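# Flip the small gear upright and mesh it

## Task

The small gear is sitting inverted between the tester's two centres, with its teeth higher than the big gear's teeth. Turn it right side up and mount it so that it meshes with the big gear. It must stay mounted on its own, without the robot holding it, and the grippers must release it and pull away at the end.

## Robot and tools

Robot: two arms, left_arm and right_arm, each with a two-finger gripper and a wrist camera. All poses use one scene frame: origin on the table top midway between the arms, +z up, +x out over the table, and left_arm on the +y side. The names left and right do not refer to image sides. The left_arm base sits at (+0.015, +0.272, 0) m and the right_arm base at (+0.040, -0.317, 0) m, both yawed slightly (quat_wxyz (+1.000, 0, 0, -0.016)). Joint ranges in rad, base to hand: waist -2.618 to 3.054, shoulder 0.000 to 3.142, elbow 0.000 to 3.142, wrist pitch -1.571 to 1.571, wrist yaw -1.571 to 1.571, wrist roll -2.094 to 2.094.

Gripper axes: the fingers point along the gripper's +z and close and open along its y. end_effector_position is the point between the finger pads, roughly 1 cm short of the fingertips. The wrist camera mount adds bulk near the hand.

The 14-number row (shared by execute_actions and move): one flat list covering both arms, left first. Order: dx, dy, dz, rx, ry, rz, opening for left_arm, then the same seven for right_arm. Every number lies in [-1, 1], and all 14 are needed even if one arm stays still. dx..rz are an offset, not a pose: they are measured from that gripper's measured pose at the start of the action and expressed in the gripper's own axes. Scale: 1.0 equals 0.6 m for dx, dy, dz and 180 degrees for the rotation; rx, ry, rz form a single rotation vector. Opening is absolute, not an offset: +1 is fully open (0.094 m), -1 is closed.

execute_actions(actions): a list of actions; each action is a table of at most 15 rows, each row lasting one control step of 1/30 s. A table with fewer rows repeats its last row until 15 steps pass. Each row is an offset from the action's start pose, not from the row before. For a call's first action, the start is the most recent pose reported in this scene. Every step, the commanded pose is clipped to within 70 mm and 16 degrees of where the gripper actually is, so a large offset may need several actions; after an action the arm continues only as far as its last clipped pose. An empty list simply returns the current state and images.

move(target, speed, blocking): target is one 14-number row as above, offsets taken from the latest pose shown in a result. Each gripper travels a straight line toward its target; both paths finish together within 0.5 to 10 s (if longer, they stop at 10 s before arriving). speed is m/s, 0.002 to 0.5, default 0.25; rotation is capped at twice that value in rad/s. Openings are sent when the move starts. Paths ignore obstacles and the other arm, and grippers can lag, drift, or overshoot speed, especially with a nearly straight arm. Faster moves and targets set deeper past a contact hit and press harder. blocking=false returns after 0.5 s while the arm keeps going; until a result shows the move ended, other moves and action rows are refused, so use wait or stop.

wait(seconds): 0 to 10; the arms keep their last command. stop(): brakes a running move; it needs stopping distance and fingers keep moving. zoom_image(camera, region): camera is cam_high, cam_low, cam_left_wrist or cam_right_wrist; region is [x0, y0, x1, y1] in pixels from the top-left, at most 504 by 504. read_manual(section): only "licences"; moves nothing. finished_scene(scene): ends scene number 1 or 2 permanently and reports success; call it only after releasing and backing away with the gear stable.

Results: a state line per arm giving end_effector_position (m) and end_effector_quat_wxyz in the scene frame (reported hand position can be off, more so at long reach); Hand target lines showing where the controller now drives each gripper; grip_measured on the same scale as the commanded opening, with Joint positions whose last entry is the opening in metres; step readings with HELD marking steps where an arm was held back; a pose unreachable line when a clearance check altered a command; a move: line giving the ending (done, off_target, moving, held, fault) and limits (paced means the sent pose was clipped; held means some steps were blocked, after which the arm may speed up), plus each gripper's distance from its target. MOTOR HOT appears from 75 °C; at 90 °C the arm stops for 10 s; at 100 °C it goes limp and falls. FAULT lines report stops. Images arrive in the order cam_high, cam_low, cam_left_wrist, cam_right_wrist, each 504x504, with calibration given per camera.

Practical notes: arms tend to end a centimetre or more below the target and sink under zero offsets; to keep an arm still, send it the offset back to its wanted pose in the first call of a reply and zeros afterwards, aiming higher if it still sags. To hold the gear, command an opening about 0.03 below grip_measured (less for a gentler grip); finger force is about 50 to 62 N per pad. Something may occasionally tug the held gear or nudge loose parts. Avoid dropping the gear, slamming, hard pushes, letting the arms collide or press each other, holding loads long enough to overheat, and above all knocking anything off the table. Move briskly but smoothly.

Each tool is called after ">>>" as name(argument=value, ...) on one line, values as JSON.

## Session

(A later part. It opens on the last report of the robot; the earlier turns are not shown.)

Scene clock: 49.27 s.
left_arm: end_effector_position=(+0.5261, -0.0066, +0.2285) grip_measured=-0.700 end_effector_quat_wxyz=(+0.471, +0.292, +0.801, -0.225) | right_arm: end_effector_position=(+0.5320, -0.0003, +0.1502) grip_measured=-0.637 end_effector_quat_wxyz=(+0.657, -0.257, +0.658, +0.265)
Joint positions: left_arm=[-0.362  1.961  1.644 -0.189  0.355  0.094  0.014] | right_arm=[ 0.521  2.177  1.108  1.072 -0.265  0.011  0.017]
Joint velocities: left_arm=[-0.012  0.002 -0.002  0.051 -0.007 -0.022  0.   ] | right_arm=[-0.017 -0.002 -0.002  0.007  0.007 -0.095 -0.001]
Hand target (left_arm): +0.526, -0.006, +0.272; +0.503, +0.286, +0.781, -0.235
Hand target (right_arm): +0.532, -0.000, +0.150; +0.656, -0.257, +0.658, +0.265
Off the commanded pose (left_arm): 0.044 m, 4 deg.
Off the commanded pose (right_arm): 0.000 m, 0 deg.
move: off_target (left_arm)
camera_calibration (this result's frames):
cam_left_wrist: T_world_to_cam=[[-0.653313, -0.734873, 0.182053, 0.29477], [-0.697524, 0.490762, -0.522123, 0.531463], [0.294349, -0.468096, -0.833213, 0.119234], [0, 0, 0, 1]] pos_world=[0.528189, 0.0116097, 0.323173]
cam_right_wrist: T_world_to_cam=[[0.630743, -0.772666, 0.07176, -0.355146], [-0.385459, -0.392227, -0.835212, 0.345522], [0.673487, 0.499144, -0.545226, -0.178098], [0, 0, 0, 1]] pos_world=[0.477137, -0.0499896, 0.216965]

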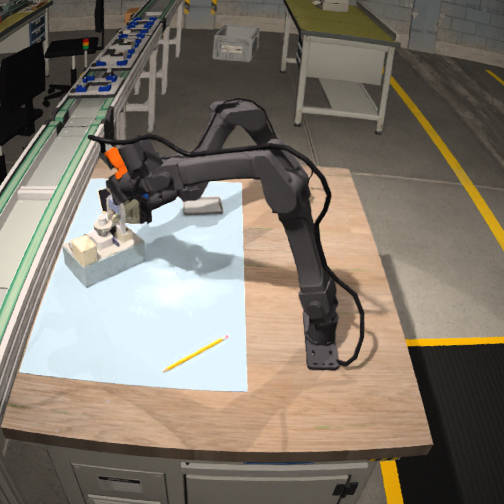

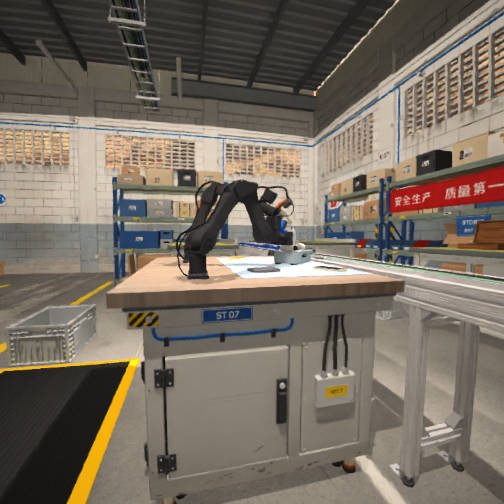

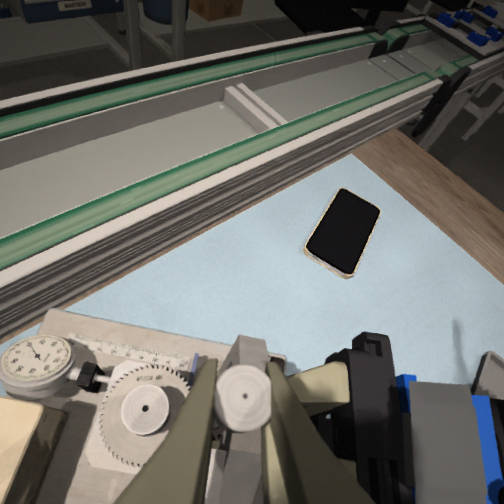

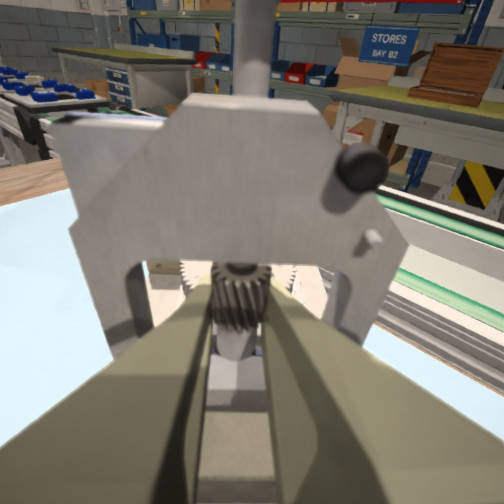

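>>> move(target=[-0.083,-0.008,-0.042,0,-0.025,0,-0.76, 0,0.0,0.0,0,0,0,-0.68], speed=0.03)

Scene clock: 51.47 s.
left_arm: end_effector_position=(+0.5259, -0.0066, +0.2292) grip_measured=-0.700 end_effector_quat_wxyz=(+0.462, +0.294, +0.807, -0.223) | right_arm: end_effector_position=(+0.5320, -0.0003, +0.1502) grip_measured=-0.637 end_effector_quat_wxyz=(+0.657, -0.257, +0.658, +0.265)
Joint positions: left_arm=[-0.362  1.97   1.679 -0.239  0.354  0.1    0.014] | right_arm=[ 0.521  2.177  1.108  1.072 -0.265  0.011  0.017]
Joint velocities: left_arm=[ 0.002 -0.007 -0.007 -0.022  0.037  0.007 -0.001] | right_arm=[ 0.002  0.002  0.002  0.037 -0.037  0.007 -0.001]
Hand target (left_arm): +0.524, -0.005, +0.284; +0.503, +0.283, +0.782, -0.237
Hand target (right_arm): +0.532, -0.000, +0.150; +0.657, -0.257, +0.658, +0.265
Off the commanded pose (left_arm): 0.055 m, 6 deg.
Off the commanded pose (right_arm): 0.000 m, 0 deg.
move: off_target (left_arm)
camera_calibration (this result's frames):
cam_left_wrist: T_world_to_cam=[[-0.651864, -0.735656, 0.184077, 0.29327], [-0.705572, 0.499406, -0.502755, 0.531571], [0.277925, -0.457607, -0.844603, 0.131191], [0, 0, 0, 1]] pos_world=[0.529772, 0.0103097, 0.324069]
cam_right_wrist: T_world_to_cam=[[0.630743, -0.772666, 0.07176, -0.355146], [-0.385459, -0.392227, -0.835212, 0.345522], [0.673487, 0.499144, -0.545226, -0.178098], [0, 0, 0, 1]] pos_world=[0.477137, -0.0499896, 0.216965]

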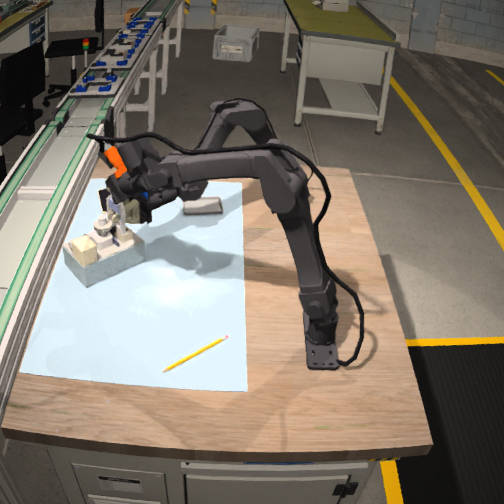

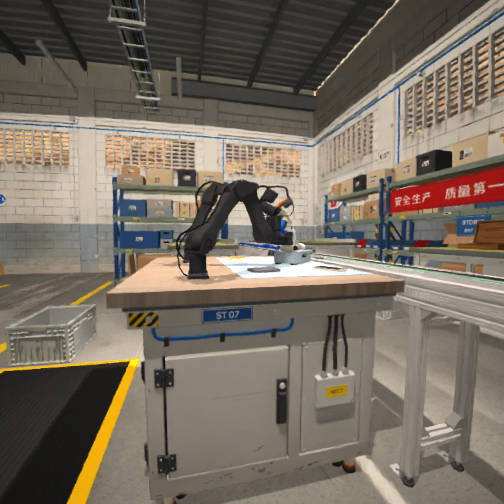

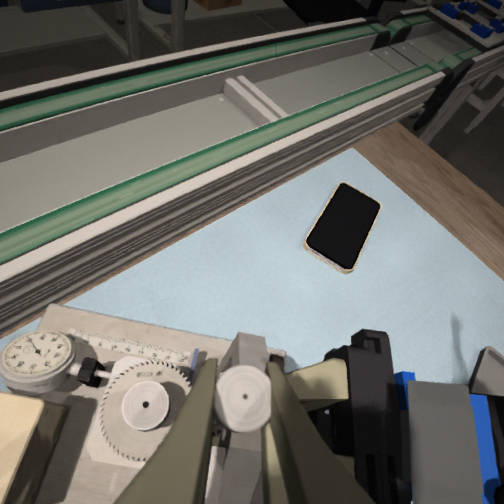

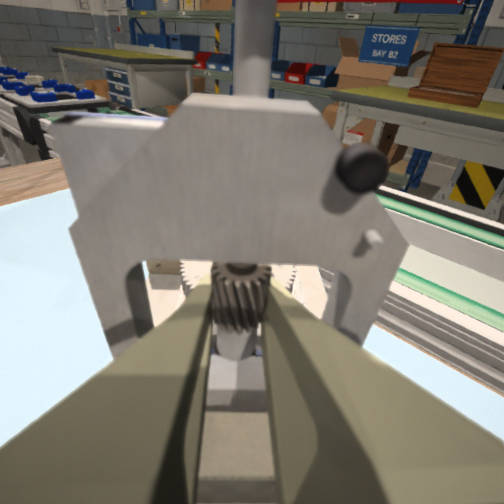

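>>> execute_actions(actions=[[[-0.066,-0.006,-0.034,0,-0.025,0,-0.76, -0.02,0,0,0,-0.006,0,-0.68]],[[-0.066,-0.006,-0.034,0,-0.025,0,-0.76, -0.02,0,0,0,-0.006,0,-0.68]]])

Scene clock: 52.70 s.
left_arm: end_effector_position=(+0.5259, -0.0066, +0.2292) grip_measured=-0.700 end_effector_quat_wxyz=(+0.462, +0.294, +0.807, -0.223) | right_arm: end_effector_position=(+0.5320, -0.0003, +0.1502) grip_measured=-0.637 end_effector_quat_wxyz=(+0.657, -0.257, +0.658, +0.265)
Joint positions: left_arm=[-0.362  1.97   1.68  -0.24   0.354  0.1    0.014] | right_arm=[ 0.521  2.177  1.108  1.072 -0.265  0.011  0.017]
Joint velocities: left_arm=[-0.017 -0.007  0.007 -0.007 -0.051 -0.095  0.   ] | right_arm=[-0.007 -0.012  0.002 -0.022 -0.095 -0.051 -0.001]
Hand target (left_arm): +0.526, -0.006, +0.273; +0.493, +0.285, +0.788, -0.234
Hand target (right_arm): +0.532, -0.000, +0.162; +0.663, -0.255, +0.651, +0.267
Off the commanded pose (left_arm): 0.045 m, 4 deg.
Off the commanded pose (right_arm): 0.012 m, 1 deg.
Step readings (end_effector_position; steps 1 to 15: 1st action; 16 to 30: 2nd action):
0: left_arm (+0.5260, -0.0067, +0.2293) | right_arm (+0.5320, -0.0003, +0.1502)
1: left_arm (+0.5259, -0.0066, +0.2293) | right_arm (+0.5320, -0.0003, +0.1502)
2: left_arm (+0.5259, -0.0066, +0.2292) | right_arm (+0.5320, -0.0003, +0.1502)
4: left_arm (+0.5259, -0.0066, +0.2292) | right_arm (+0.5320, -0.0003, +0.1502)
8: left_arm (+0.5259, -0.0066, +0.2292) | right_arm (+0.5320, -0.0003, +0.1502)
15: left_arm (+0.5259, -0.0066, +0.2292) | right_arm (+0.5320, -0.0003, +0.1502)
16: left_arm (+0.5259, -0.0066, +0.2292) | right_arm (+0.5320, -0.0003, +0.1502)
17: left_arm (+0.5259, -0.0066, +0.2292) | right_arm (+0.5320, -0.0003, +0.1502)
19: left_arm (+0.5259, -0.0066, +0.2292) | right_arm (+0.5320, -0.0003, +0.1502)
23: left_arm (+0.5259, -0.0066, +0.2292) | right_arm (+0.5320, -0.0003, +0.1502)
30: end_effector_position above
camera_calibration (this result's frames):
cam_left_wrist: T_world_to_cam=[[-0.651799, -0.735683, 0.184199, 0.293191], [-0.705749, 0.49948, -0.502433, 0.531565], [0.277628, -0.457483, -0.844768, 0.131419], [0, 0, 0, 1]] pos_world=[0.529768, 0.0103116, 0.324089]
cam_right_wrist: T_world_to_cam=[[0.630743, -0.772666, 0.07176, -0.355146], [-0.385459, -0.392227, -0.835212, 0.345522], [0.673487, 0.499144, -0.545226, -0.178098], [0, 0, 0, 1]] pos_world=[0.477137, -0.0499896, 0.216965]

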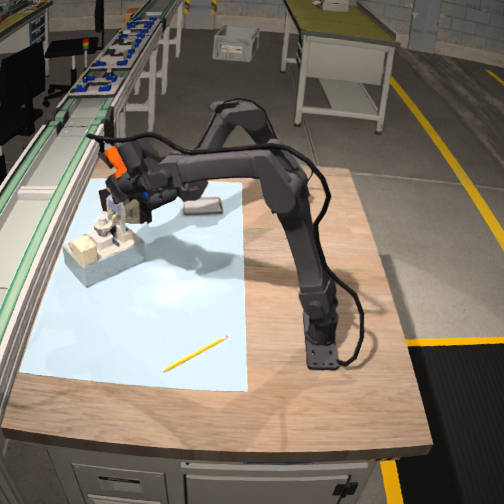

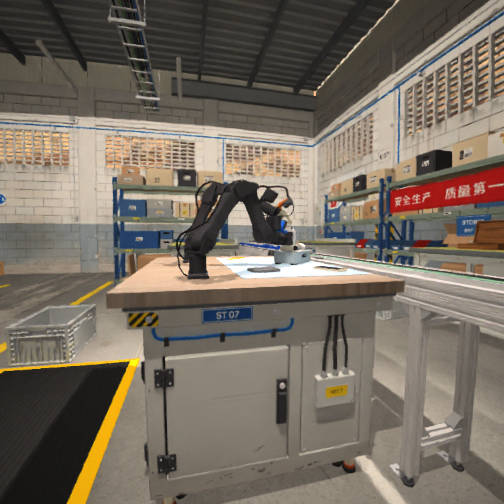

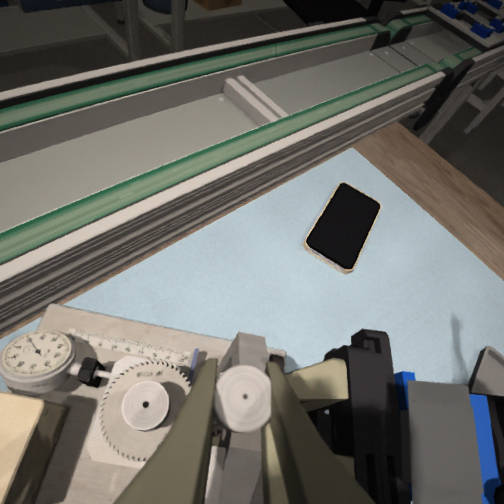

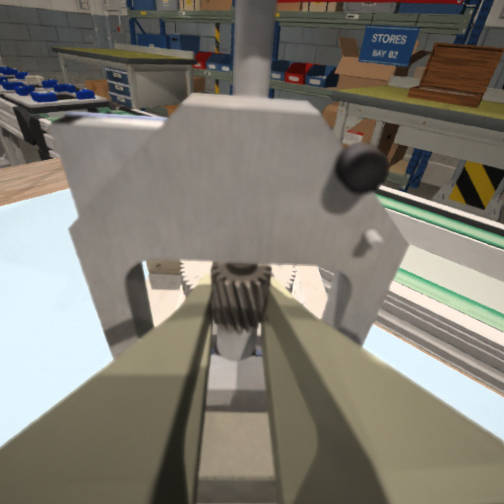

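>>> execute_actions(actions=[[[-0.066,-0.006,-0.034,0,-0.025,0,-0.76, -0.028,0,0,0,-0.006,0,-0.68]],[[-0.066,-0.006,-0.034,0,-0.025,0,-0.76, -0.034,0,0,0,-0.006,0,-0.68]]])

Scene clock: 53.83 s.
left_arm: end_effector_position=(+0.5259, -0.0066, +0.2292) grip_measured=-0.700 end_effector_quat_wxyz=(+0.462, +0.294, +0.807, -0.223) | right_arm: end_effector_position=(+0.5314, -0.0007, +0.1523) grip_measured=-0.637 end_effector_quat_wxyz=(+0.650, -0.258, +0.664, +0.264)
Joint positions: left_arm=[-0.362  1.97   1.68  -0.24   0.354  0.1    0.014] | right_arm=[ 0.521  2.156  1.108  1.032 -0.265  0.011  0.017]
Joint velocities: left_arm=[-0.002 -0.007  0.002  0.007  0.007  0.007 -0.001] | right_arm=[-0.022 -0.032  0.012  0.095  0.081  0.007 -0.001]
Hand target (left_arm): +0.526, -0.006, +0.273; +0.493, +0.285, +0.788, -0.234
Hand target (right_arm): +0.532, -0.000, +0.171; +0.661, -0.255, +0.653, +0.267
Off the commanded pose (left_arm): 0.045 m, 4 deg.
Off the commanded pose (right_arm): 0.019 m, 2 deg.
Step readings (end_effector_position; steps 1 to 15: 1st action; 16 to 30: 2nd action):
0: left_arm (+0.5259, -0.0066, +0.2292) | right_arm (+0.5320, -0.0003, +0.1502)
1: left_arm (+0.5259, -0.0066, +0.2292) | right_arm (+0.5320, -0.0004, +0.1506)
2: left_arm (+0.5259, -0.0066, +0.2292) | right_arm (+0.5320, -0.0004, +0.1508)
4: left_arm (+0.5259, -0.0066, +0.2292) | right_arm (+0.5319, -0.0004, +0.1509)
8: left_arm (+0.5259, -0.0066, +0.2292) | right_arm (+0.5318, -0.0004, +0.1508)
15: left_arm (+0.5259, -0.0066, +0.2292) | right_arm (+0.5318, -0.0004, +0.1509)
16: left_arm (+0.5259, -0.0066, +0.2292) | right_arm (+0.5318, -0.0005, +0.1512)
17: left_arm (+0.5259, -0.0066, +0.2292) | right_arm (+0.5317, -0.0005, +0.1515)
19: left_arm (+0.5259, -0.0066, +0.2292) | right_arm (+0.5315, -0.0006, +0.1525)
23: left_arm (+0.5259, -0.0066, +0.2292) | right_arm (+0.5314, -0.0007, +0.1524)
30: end_effector_position above
camera_calibration (this result's frames):
cam_left_wrist: T_world_to_cam=[[-0.651799, -0.735683, 0.184199, 0.293191], [-0.705749, 0.49948, -0.502433, 0.531565], [0.277628, -0.457483, -0.844768, 0.131419], [0, 0, 0, 1]] pos_world=[0.529768, 0.0103116, 0.324089]
cam_right_wrist: T_world_to_cam=[[0.63192, -0.772039, 0.0680728, -0.355214], [-0.399428, -0.399682, -0.825052, 0.352751], [0.66418, 0.494177, -0.560941, -0.168992], [0, 0, 0, 1]] pos_world=[0.477607, -0.0497387, 0.220424]

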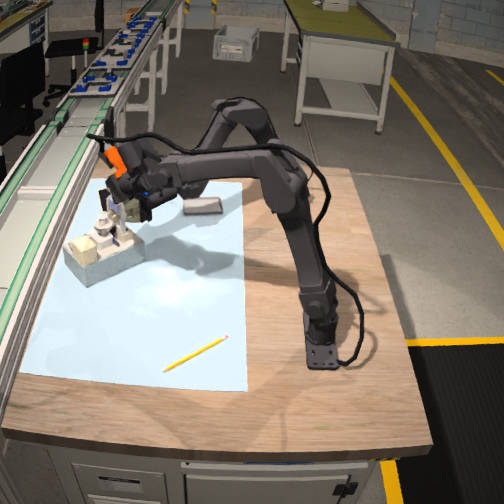

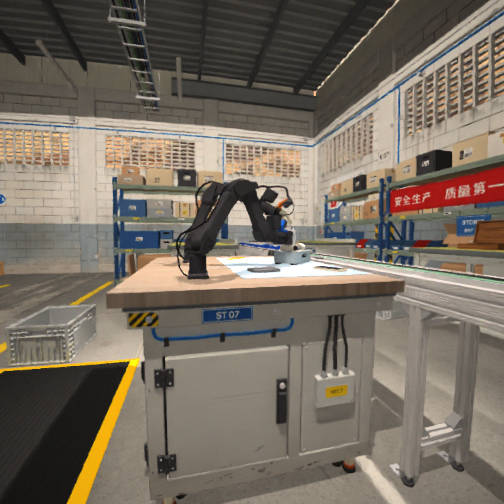

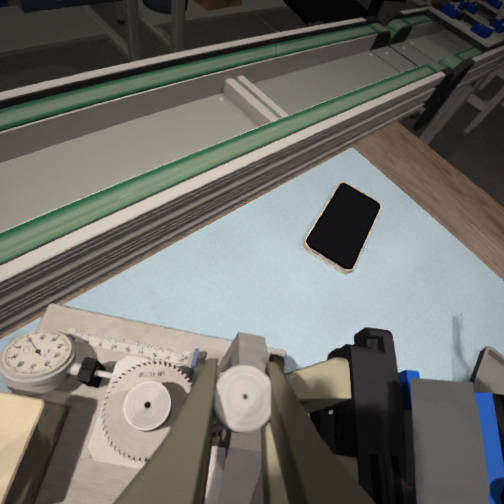

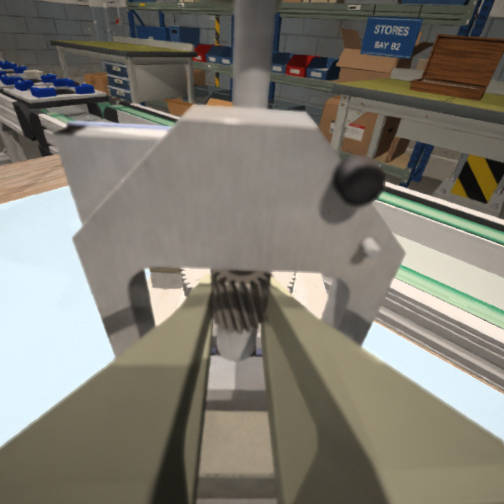

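Now withdraw.

>>> execute_actions(actions=[[[-0.066,-0.006,-0.034,0,-0.025,0,-0.76, -0.024,0,-0.02,0,-0.012,0,-0.68]],[[-0.066,-0.006,-0.034,0,-0.025,0,-0.76, -0.022,0,-0.025,0,-0.01,0,-0.68]],[[-0.066,-0.006,-0.034,0,-0.025,0,-0.76, -0.022,0,-0.025,0,-0.01,0,-0.68]]])

Scene clock: 55.47 s.
left_arm: end_effector_position=(+0.5259, -0.0066, +0.2302) grip_measured=-0.700 end_effector_quat_wxyz=(+0.461, +0.294, +0.807, -0.223) | right_arm: end_effector_position=(+0.5056, -0.0136, +0.1440) grip_measured=-0.637 end_effector_quat_wxyz=(+0.643, -0.260, +0.670, +0.265)
Joint positions: left_arm=[-0.362  1.97   1.684 -0.245  0.354  0.1    0.014] | right_arm=[ 0.521  2.094  0.969  1.091 -0.27   0.011  0.017]
Joint velocities: left_arm=[-0.002  0.007  0.002  0.095 -0.007  0.022  0.   ] | right_arm=[ 0.017  0.012 -0.002  0.022 -0.007 -0.051 -0.   ]
Hand target (left_arm): +0.526, -0.006, +0.274; +0.493, +0.285, +0.788, -0.234
Hand target (right_arm): +0.505, -0.019, +0.162; +0.659, -0.255, +0.655, +0.268
Off the commanded pose (left_arm): 0.045 m, 4 deg.
Off the commanded pose (right_arm): 0.019 m, 3 deg.
Step readings (end_effector_position; steps 1 to 15: 1st action; 16 to 30: 2nd action; 31 to 45: 3rd action):
0: left_arm (+0.5259, -0.0066, +0.2292) | right_arm (+0.5314, -0.0007, +0.1523)
1: left_arm (+0.5259, -0.0066, +0.2292) | right_arm (+0.5306, -0.0011, +0.1521)
2: left_arm (+0.5258, -0.0067, +0.2292) | right_arm (+0.5303, -0.0017, +0.1529)
4: left_arm (+0.5260, -0.0067, +0.2304) | right_arm (+0.5287, -0.0026, +0.1533)
8: left_arm (+0.5259, -0.0067, +0.2302) | right_arm (+0.5254, -0.0040, +0.1527)
15: left_arm (+0.5259, -0.0066, +0.2302) | right_arm (+0.5244, -0.0042, +0.1509)
16: left_arm (+0.5259, -0.0066, +0.2302) | right_arm (+0.5234, -0.0047, +0.1505)
17: left_arm (+0.5259, -0.0066, +0.2302) | right_arm (+0.5209, -0.0060, +0.1496)
19: left_arm (+0.5259, -0.0066, +0.2302) | right_arm (+0.5169, -0.0081, +0.1484)
23: left_arm (+0.5259, -0.0066, +0.2302) | right_arm (+0.5154, -0.0088, +0.1484)
30: left_arm (+0.5259, -0.0066, +0.2302) | right_arm (+0.5153, -0.0088, +0.1485)
31: left_arm (+0.5259, -0.0066, +0.2302) | right_arm (+0.5143, -0.0093, +0.1483)
32: left_arm (+0.5259, -0.0066, +0.2302) | right_arm (+0.5119, -0.0106, +0.1481)
34: left_arm (+0.5259, -0.0066, +0.2302) | right_arm (+0.5078, -0.0126, +0.1470)
38: left_arm (+0.5259, -0.0066, +0.2302) | right_arm (+0.5056, -0.0136, +0.1441)
45: end_effector_position above
camera_calibration (this result's frames):
cam_left_wrist: T_world_to_cam=[[-0.651734, -0.73571, 0.18432, 0.29295], [-0.705925, 0.499554, -0.502111, 0.53208], [0.27733, -0.457359, -0.844932, 0.132439], [0, 0, 0, 1]] pos_world=[0.529805, 0.0102959, 0.325069]
cam_right_wrist: T_world_to_cam=[[0.636189, -0.768863, 0.064141, -0.349895], [-0.410692, -0.407853, -0.815468, 0.334586], [0.653143, 0.492449, -0.575237, -0.142556], [0, 0, 0, 1]] pos_world=[0.453121, -0.062358, 0.213284]

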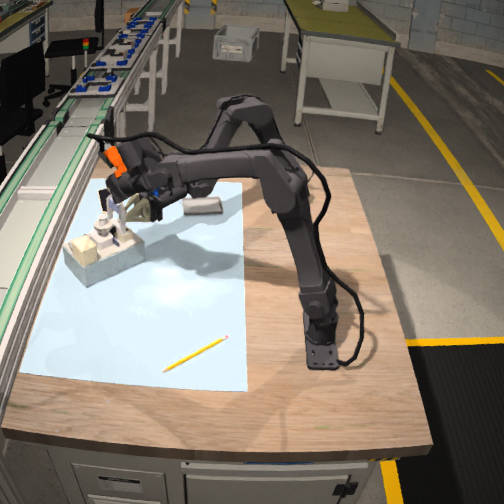

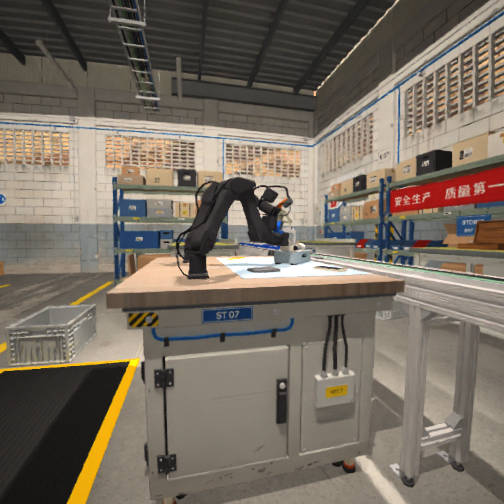

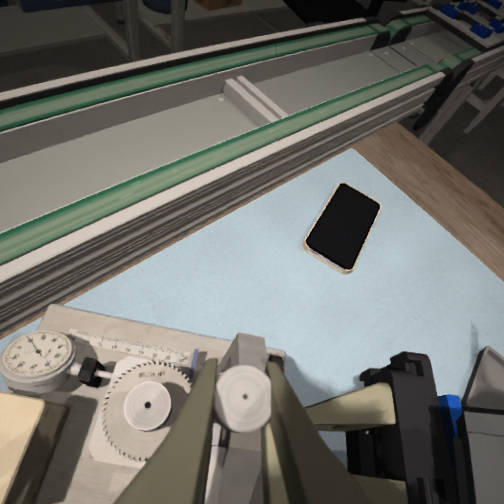

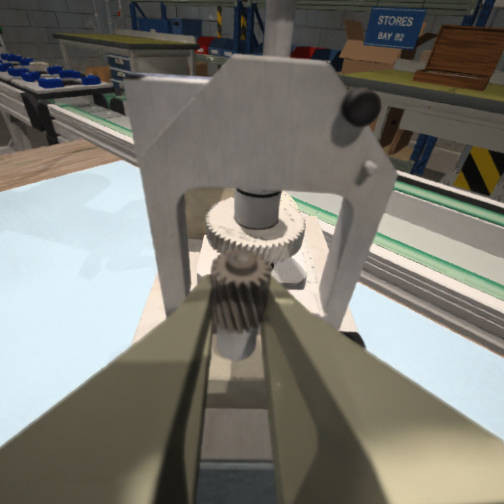

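>>> move(target=[-0.022,-0.002,-0.011,0,-0.01,0,-0.76, 0.05,0.005,-0.24,-0.385,0.375,-0.385,-0.68], speed=0.35)

Scene clock: 60.00 s.
left_arm: end_effector_position=(+0.5261, -0.0069, +0.2178) grip_measured=-0.700 end_effector_quat_wxyz=(+0.451, +0.299, +0.812, -0.220) | right_arm: end_effector_position=(+0.3980, -0.1145, +0.1100) grip_measured=-0.638 end_effector_quat_wxyz=(+0.005, +0.916, -0.401, -0.022)
Joint positions: left_arm=[-0.362  1.986  1.68  -0.251  0.355  0.112  0.014] | right_arm=[ 0.531  2.169  2.014 -1.45  -0.029 -1.817  0.017]
Joint velocities: left_arm=[-0.017  0.002 -0.002 -0.051 -0.022  0.022  0.   ] | right_arm=[-0.002  0.002 -0.007 -0.051  0.007 -0.051  0.001]
Hand target (left_arm): +0.526, -0.006, +0.245; +0.474, +0.291, +0.799, -0.228
Hand target (right_arm): +0.399, -0.111, +0.118; +0.000, +0.920, -0.392, -0.016
Off the commanded pose (left_arm): 0.027 m, 3 deg.
Off the commanded pose (right_arm): 0.009 m, 1 deg.
move: off_target (left_arm)
camera_calibration (this result's frames):
cam_left_wrist: T_world_to_cam=[[-0.653587, -0.734379, 0.183062, 0.296403], [-0.711053, 0.512945, -0.480927, 0.524328], [0.259281, -0.444494, -0.857437, 0.134111], [0, 0, 0, 1]] pos_world=[0.531778, 0.00833184, 0.312895]
cam_right_wrist: T_world_to_cam=[[0.677032, 0.734435, 0.0472519, -0.199053], [0.611111, -0.5968, 0.519974, -0.35362], [0.410087, -0.323163, -0.852874, -0.00828703], [0, 0, 0, 1]] pos_world=[0.354264, -0.0675271, 0.186211]

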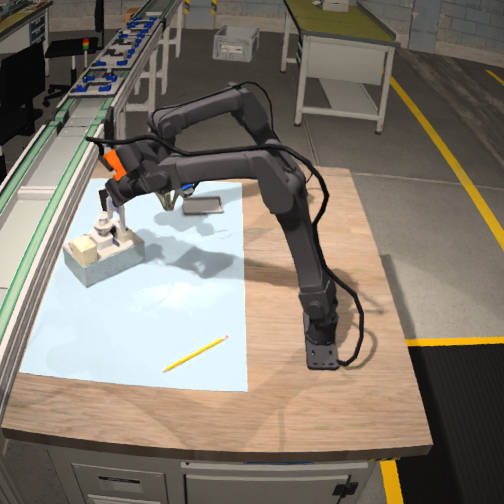

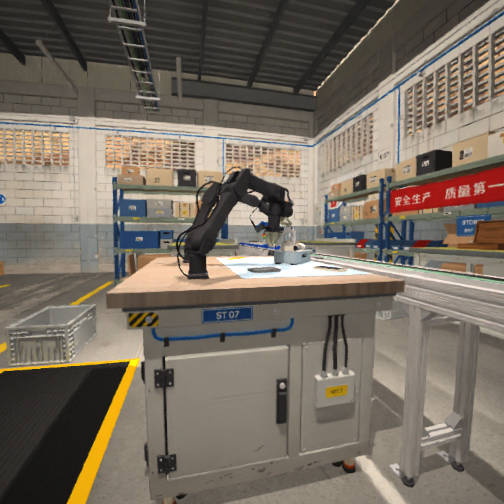

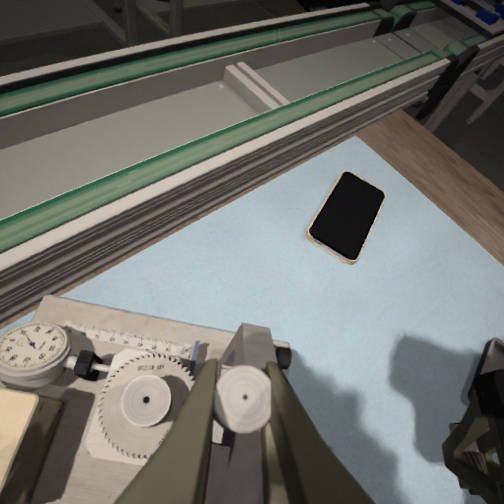

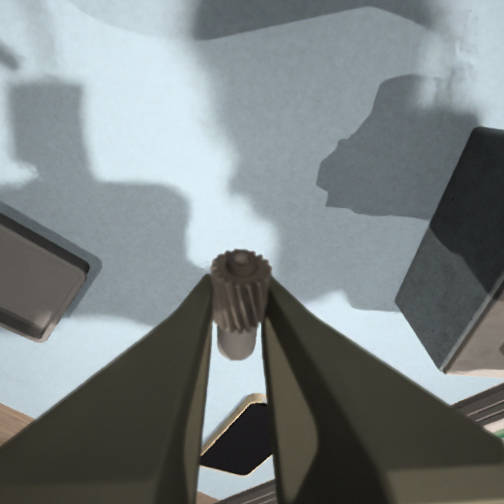

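>>> move(target=[-0.02,-0.002,-0.01,0,-0.006,0,-0.76, 0,0,0.125,0,0,0,-0.68], speed=0.15)

>>> zoom_image(camera="cam_low", region=[240, 220, 310, 280])

Scene clock: 61.33 s.
left_arm: end_effector_position=(+0.5260, -0.0069, +0.2177) grip_measured=-0.700 end_effector_quat_wxyz=(+0.451, +0.300, +0.811, -0.219) | right_arm: end_effector_position=(+0.3964, -0.1156, +0.0352) grip_measured=-0.638 end_effector_quat_wxyz=(+0.006, +0.916, -0.400, -0.022)
Joint positions: left_arm=[-0.362  1.986  1.68  -0.252  0.355  0.116  0.014] | right_arm=[ 0.531  2.182  1.736 -1.161 -0.028 -1.818  0.017]
Joint velocities: left_arm=[-0.002 -0.017  0.007 -0.051 -0.022 -0.022 -0.   ] | right_arm=[-0.007  0.017  0.007 -0.007  0.007  0.095  0.001]
Hand target (left_arm): +0.527, -0.007, +0.231; +0.459, +0.297, +0.807, -0.223
Hand target (right_arm): +0.394, -0.114, +0.035; +0.005, +0.916, -0.401, -0.022
Off the commanded pose (left_arm): 0.014 m, 1 deg.
Off the commanded pose (right_arm): 0.002 m, 0 deg.
move: off_target (left_arm)
camera_calibration (this result's frames):
cam_left_wrist: T_world_to_cam=[[-0.655165, -0.733665, 0.180263, 0.297846], [-0.709311, 0.515218, -0.48107, 0.52338], [0.26007, -0.443043, -0.857949, 0.133772], [0, 0, 0, 1]] pos_world=[0.531588, 0.00813074, 0.312861]
cam_right_wrist: T_world_to_cam=[[0.676463, 0.735049, 0.0458318, -0.193264], [0.611823, -0.59552, 0.520604, -0.314553], [0.409963, -0.324129, -0.852567, -0.0718685], [0, 0, 0, 1]] pos_world=[0.35265, -0.0685582, 0.111342]

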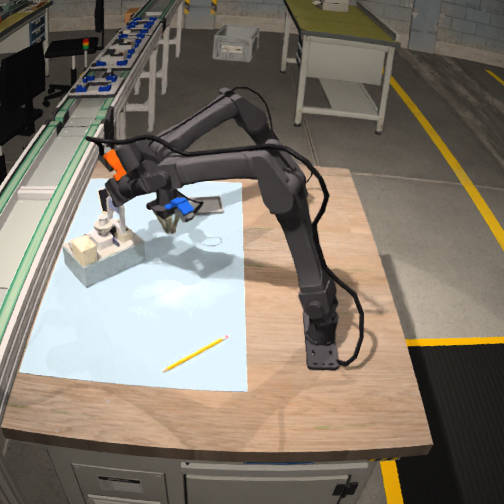

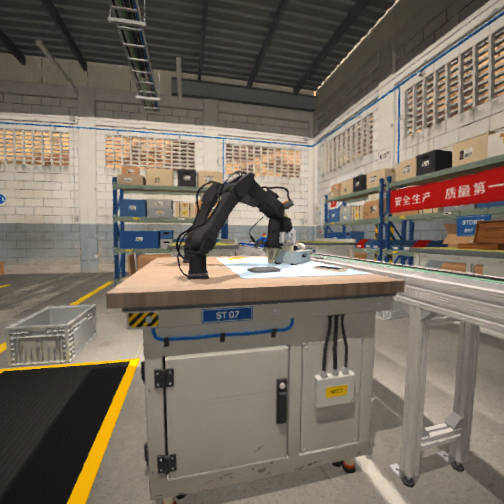

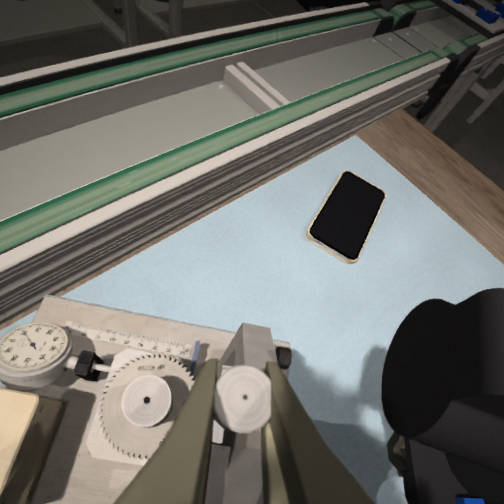

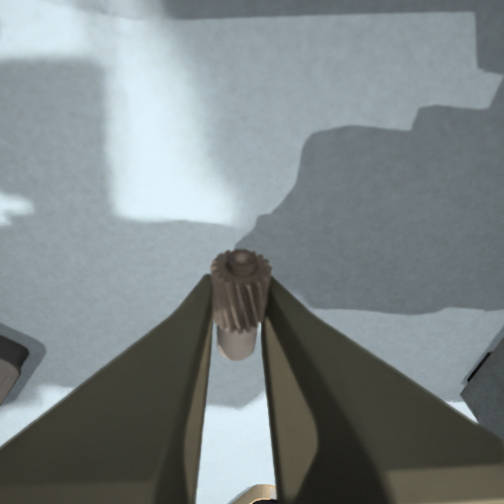

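Region (240, 220, 310, 280) of cam_low's 504x504 image, scaled by 7.200, with more detail than that image has; it fills the top 432 rows of this view, and the rest is white.

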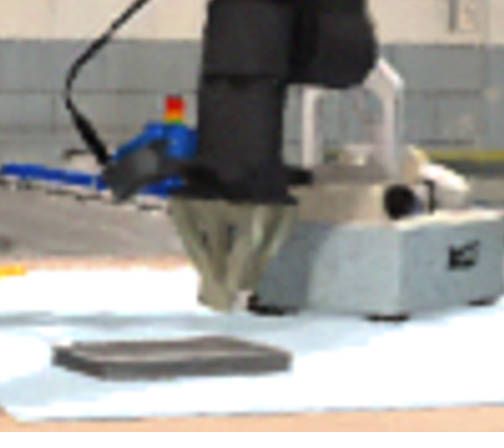

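Lower slowly until contact.

>>> move(target=[-0.02,-0.002,-0.01,0,-0.006,0,-0.76, 0,0,0.04,0,0,0,-0.68], speed=0.02)

Scene clock: 62.90 s.
left_arm: end_effector_position=(+0.5260, -0.0069, +0.2177) grip_measured=-0.700 end_effector_quat_wxyz=(+0.451, +0.301, +0.811, -0.219) | right_arm: end_effector_position=(+0.3973, -0.1151, +0.0204) grip_measured=-0.638 end_effector_quat_wxyz=(+0.003, +0.916, -0.400, -0.020)
Joint positions: left_arm=[-0.362  1.986  1.68  -0.252  0.355  0.118  0.014] | right_arm=[ 0.531  2.194  1.697 -1.103 -0.028 -1.818  0.017]
Joint velocities: left_arm=[-0.007  0.017 -0.002  0.007 -0.022 -0.11  -0.001] | right_arm=[-0.022 -0.002 -0.012 -0.022  0.007  0.022 -0.001]
Hand target (left_arm): +0.526, -0.007, +0.231; +0.459, +0.298, +0.807, -0.222
Hand target (right_arm): +0.395, -0.116, +0.011; +0.006, +0.916, -0.400, -0.022
Off the commanded pose (left_arm): 0.013 m, 1 deg.
Off the commanded pose (right_arm): 0.010 m, 0 deg.
move: off_target (left_arm)
camera_calibration (this result's frames):
cam_left_wrist: T_world_to_cam=[[-0.656075, -0.733249, 0.178639, 0.298681], [-0.708247, 0.51644, -0.481327, 0.522885], [0.260676, -0.442307, -0.858145, 0.1335], [0, 0, 0, 1]] pos_world=[0.531488, 0.00801659, 0.312885]
cam_right_wrist: T_world_to_cam=[[0.676219, 0.734916, 0.0512441, -0.193688], [0.609205, -0.596949, 0.522035, -0.306333], [0.414242, -0.321792, -0.851383, -0.0860941], [0, 0, 0, 1]] pos_world=[0.353259, -0.0682257, 0.0965431]

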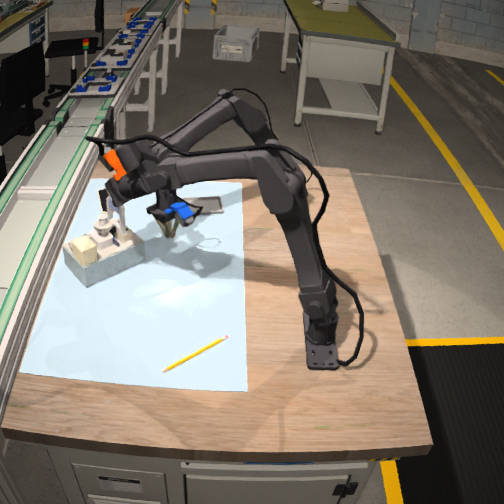

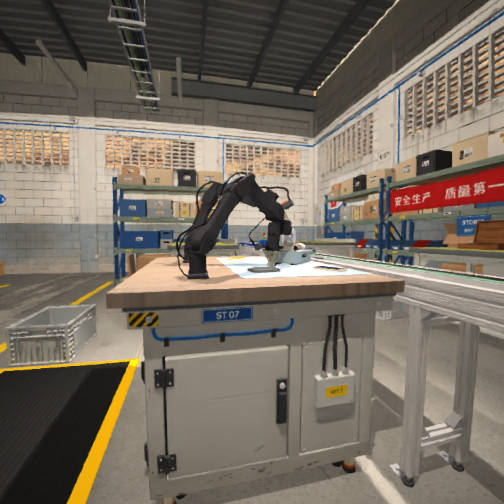

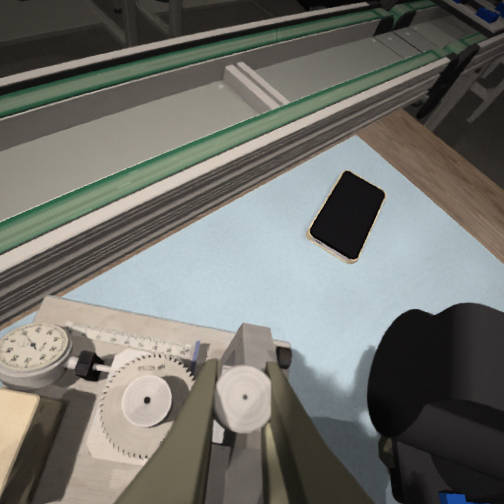

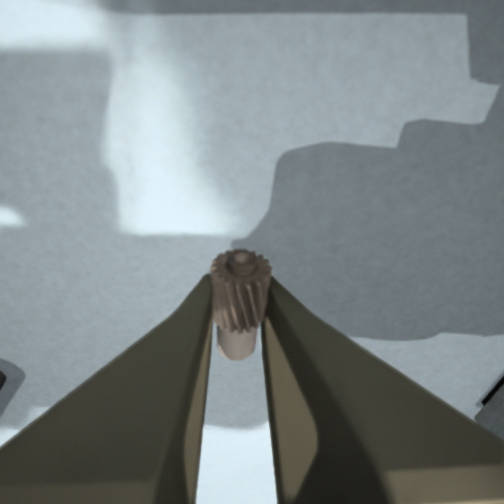

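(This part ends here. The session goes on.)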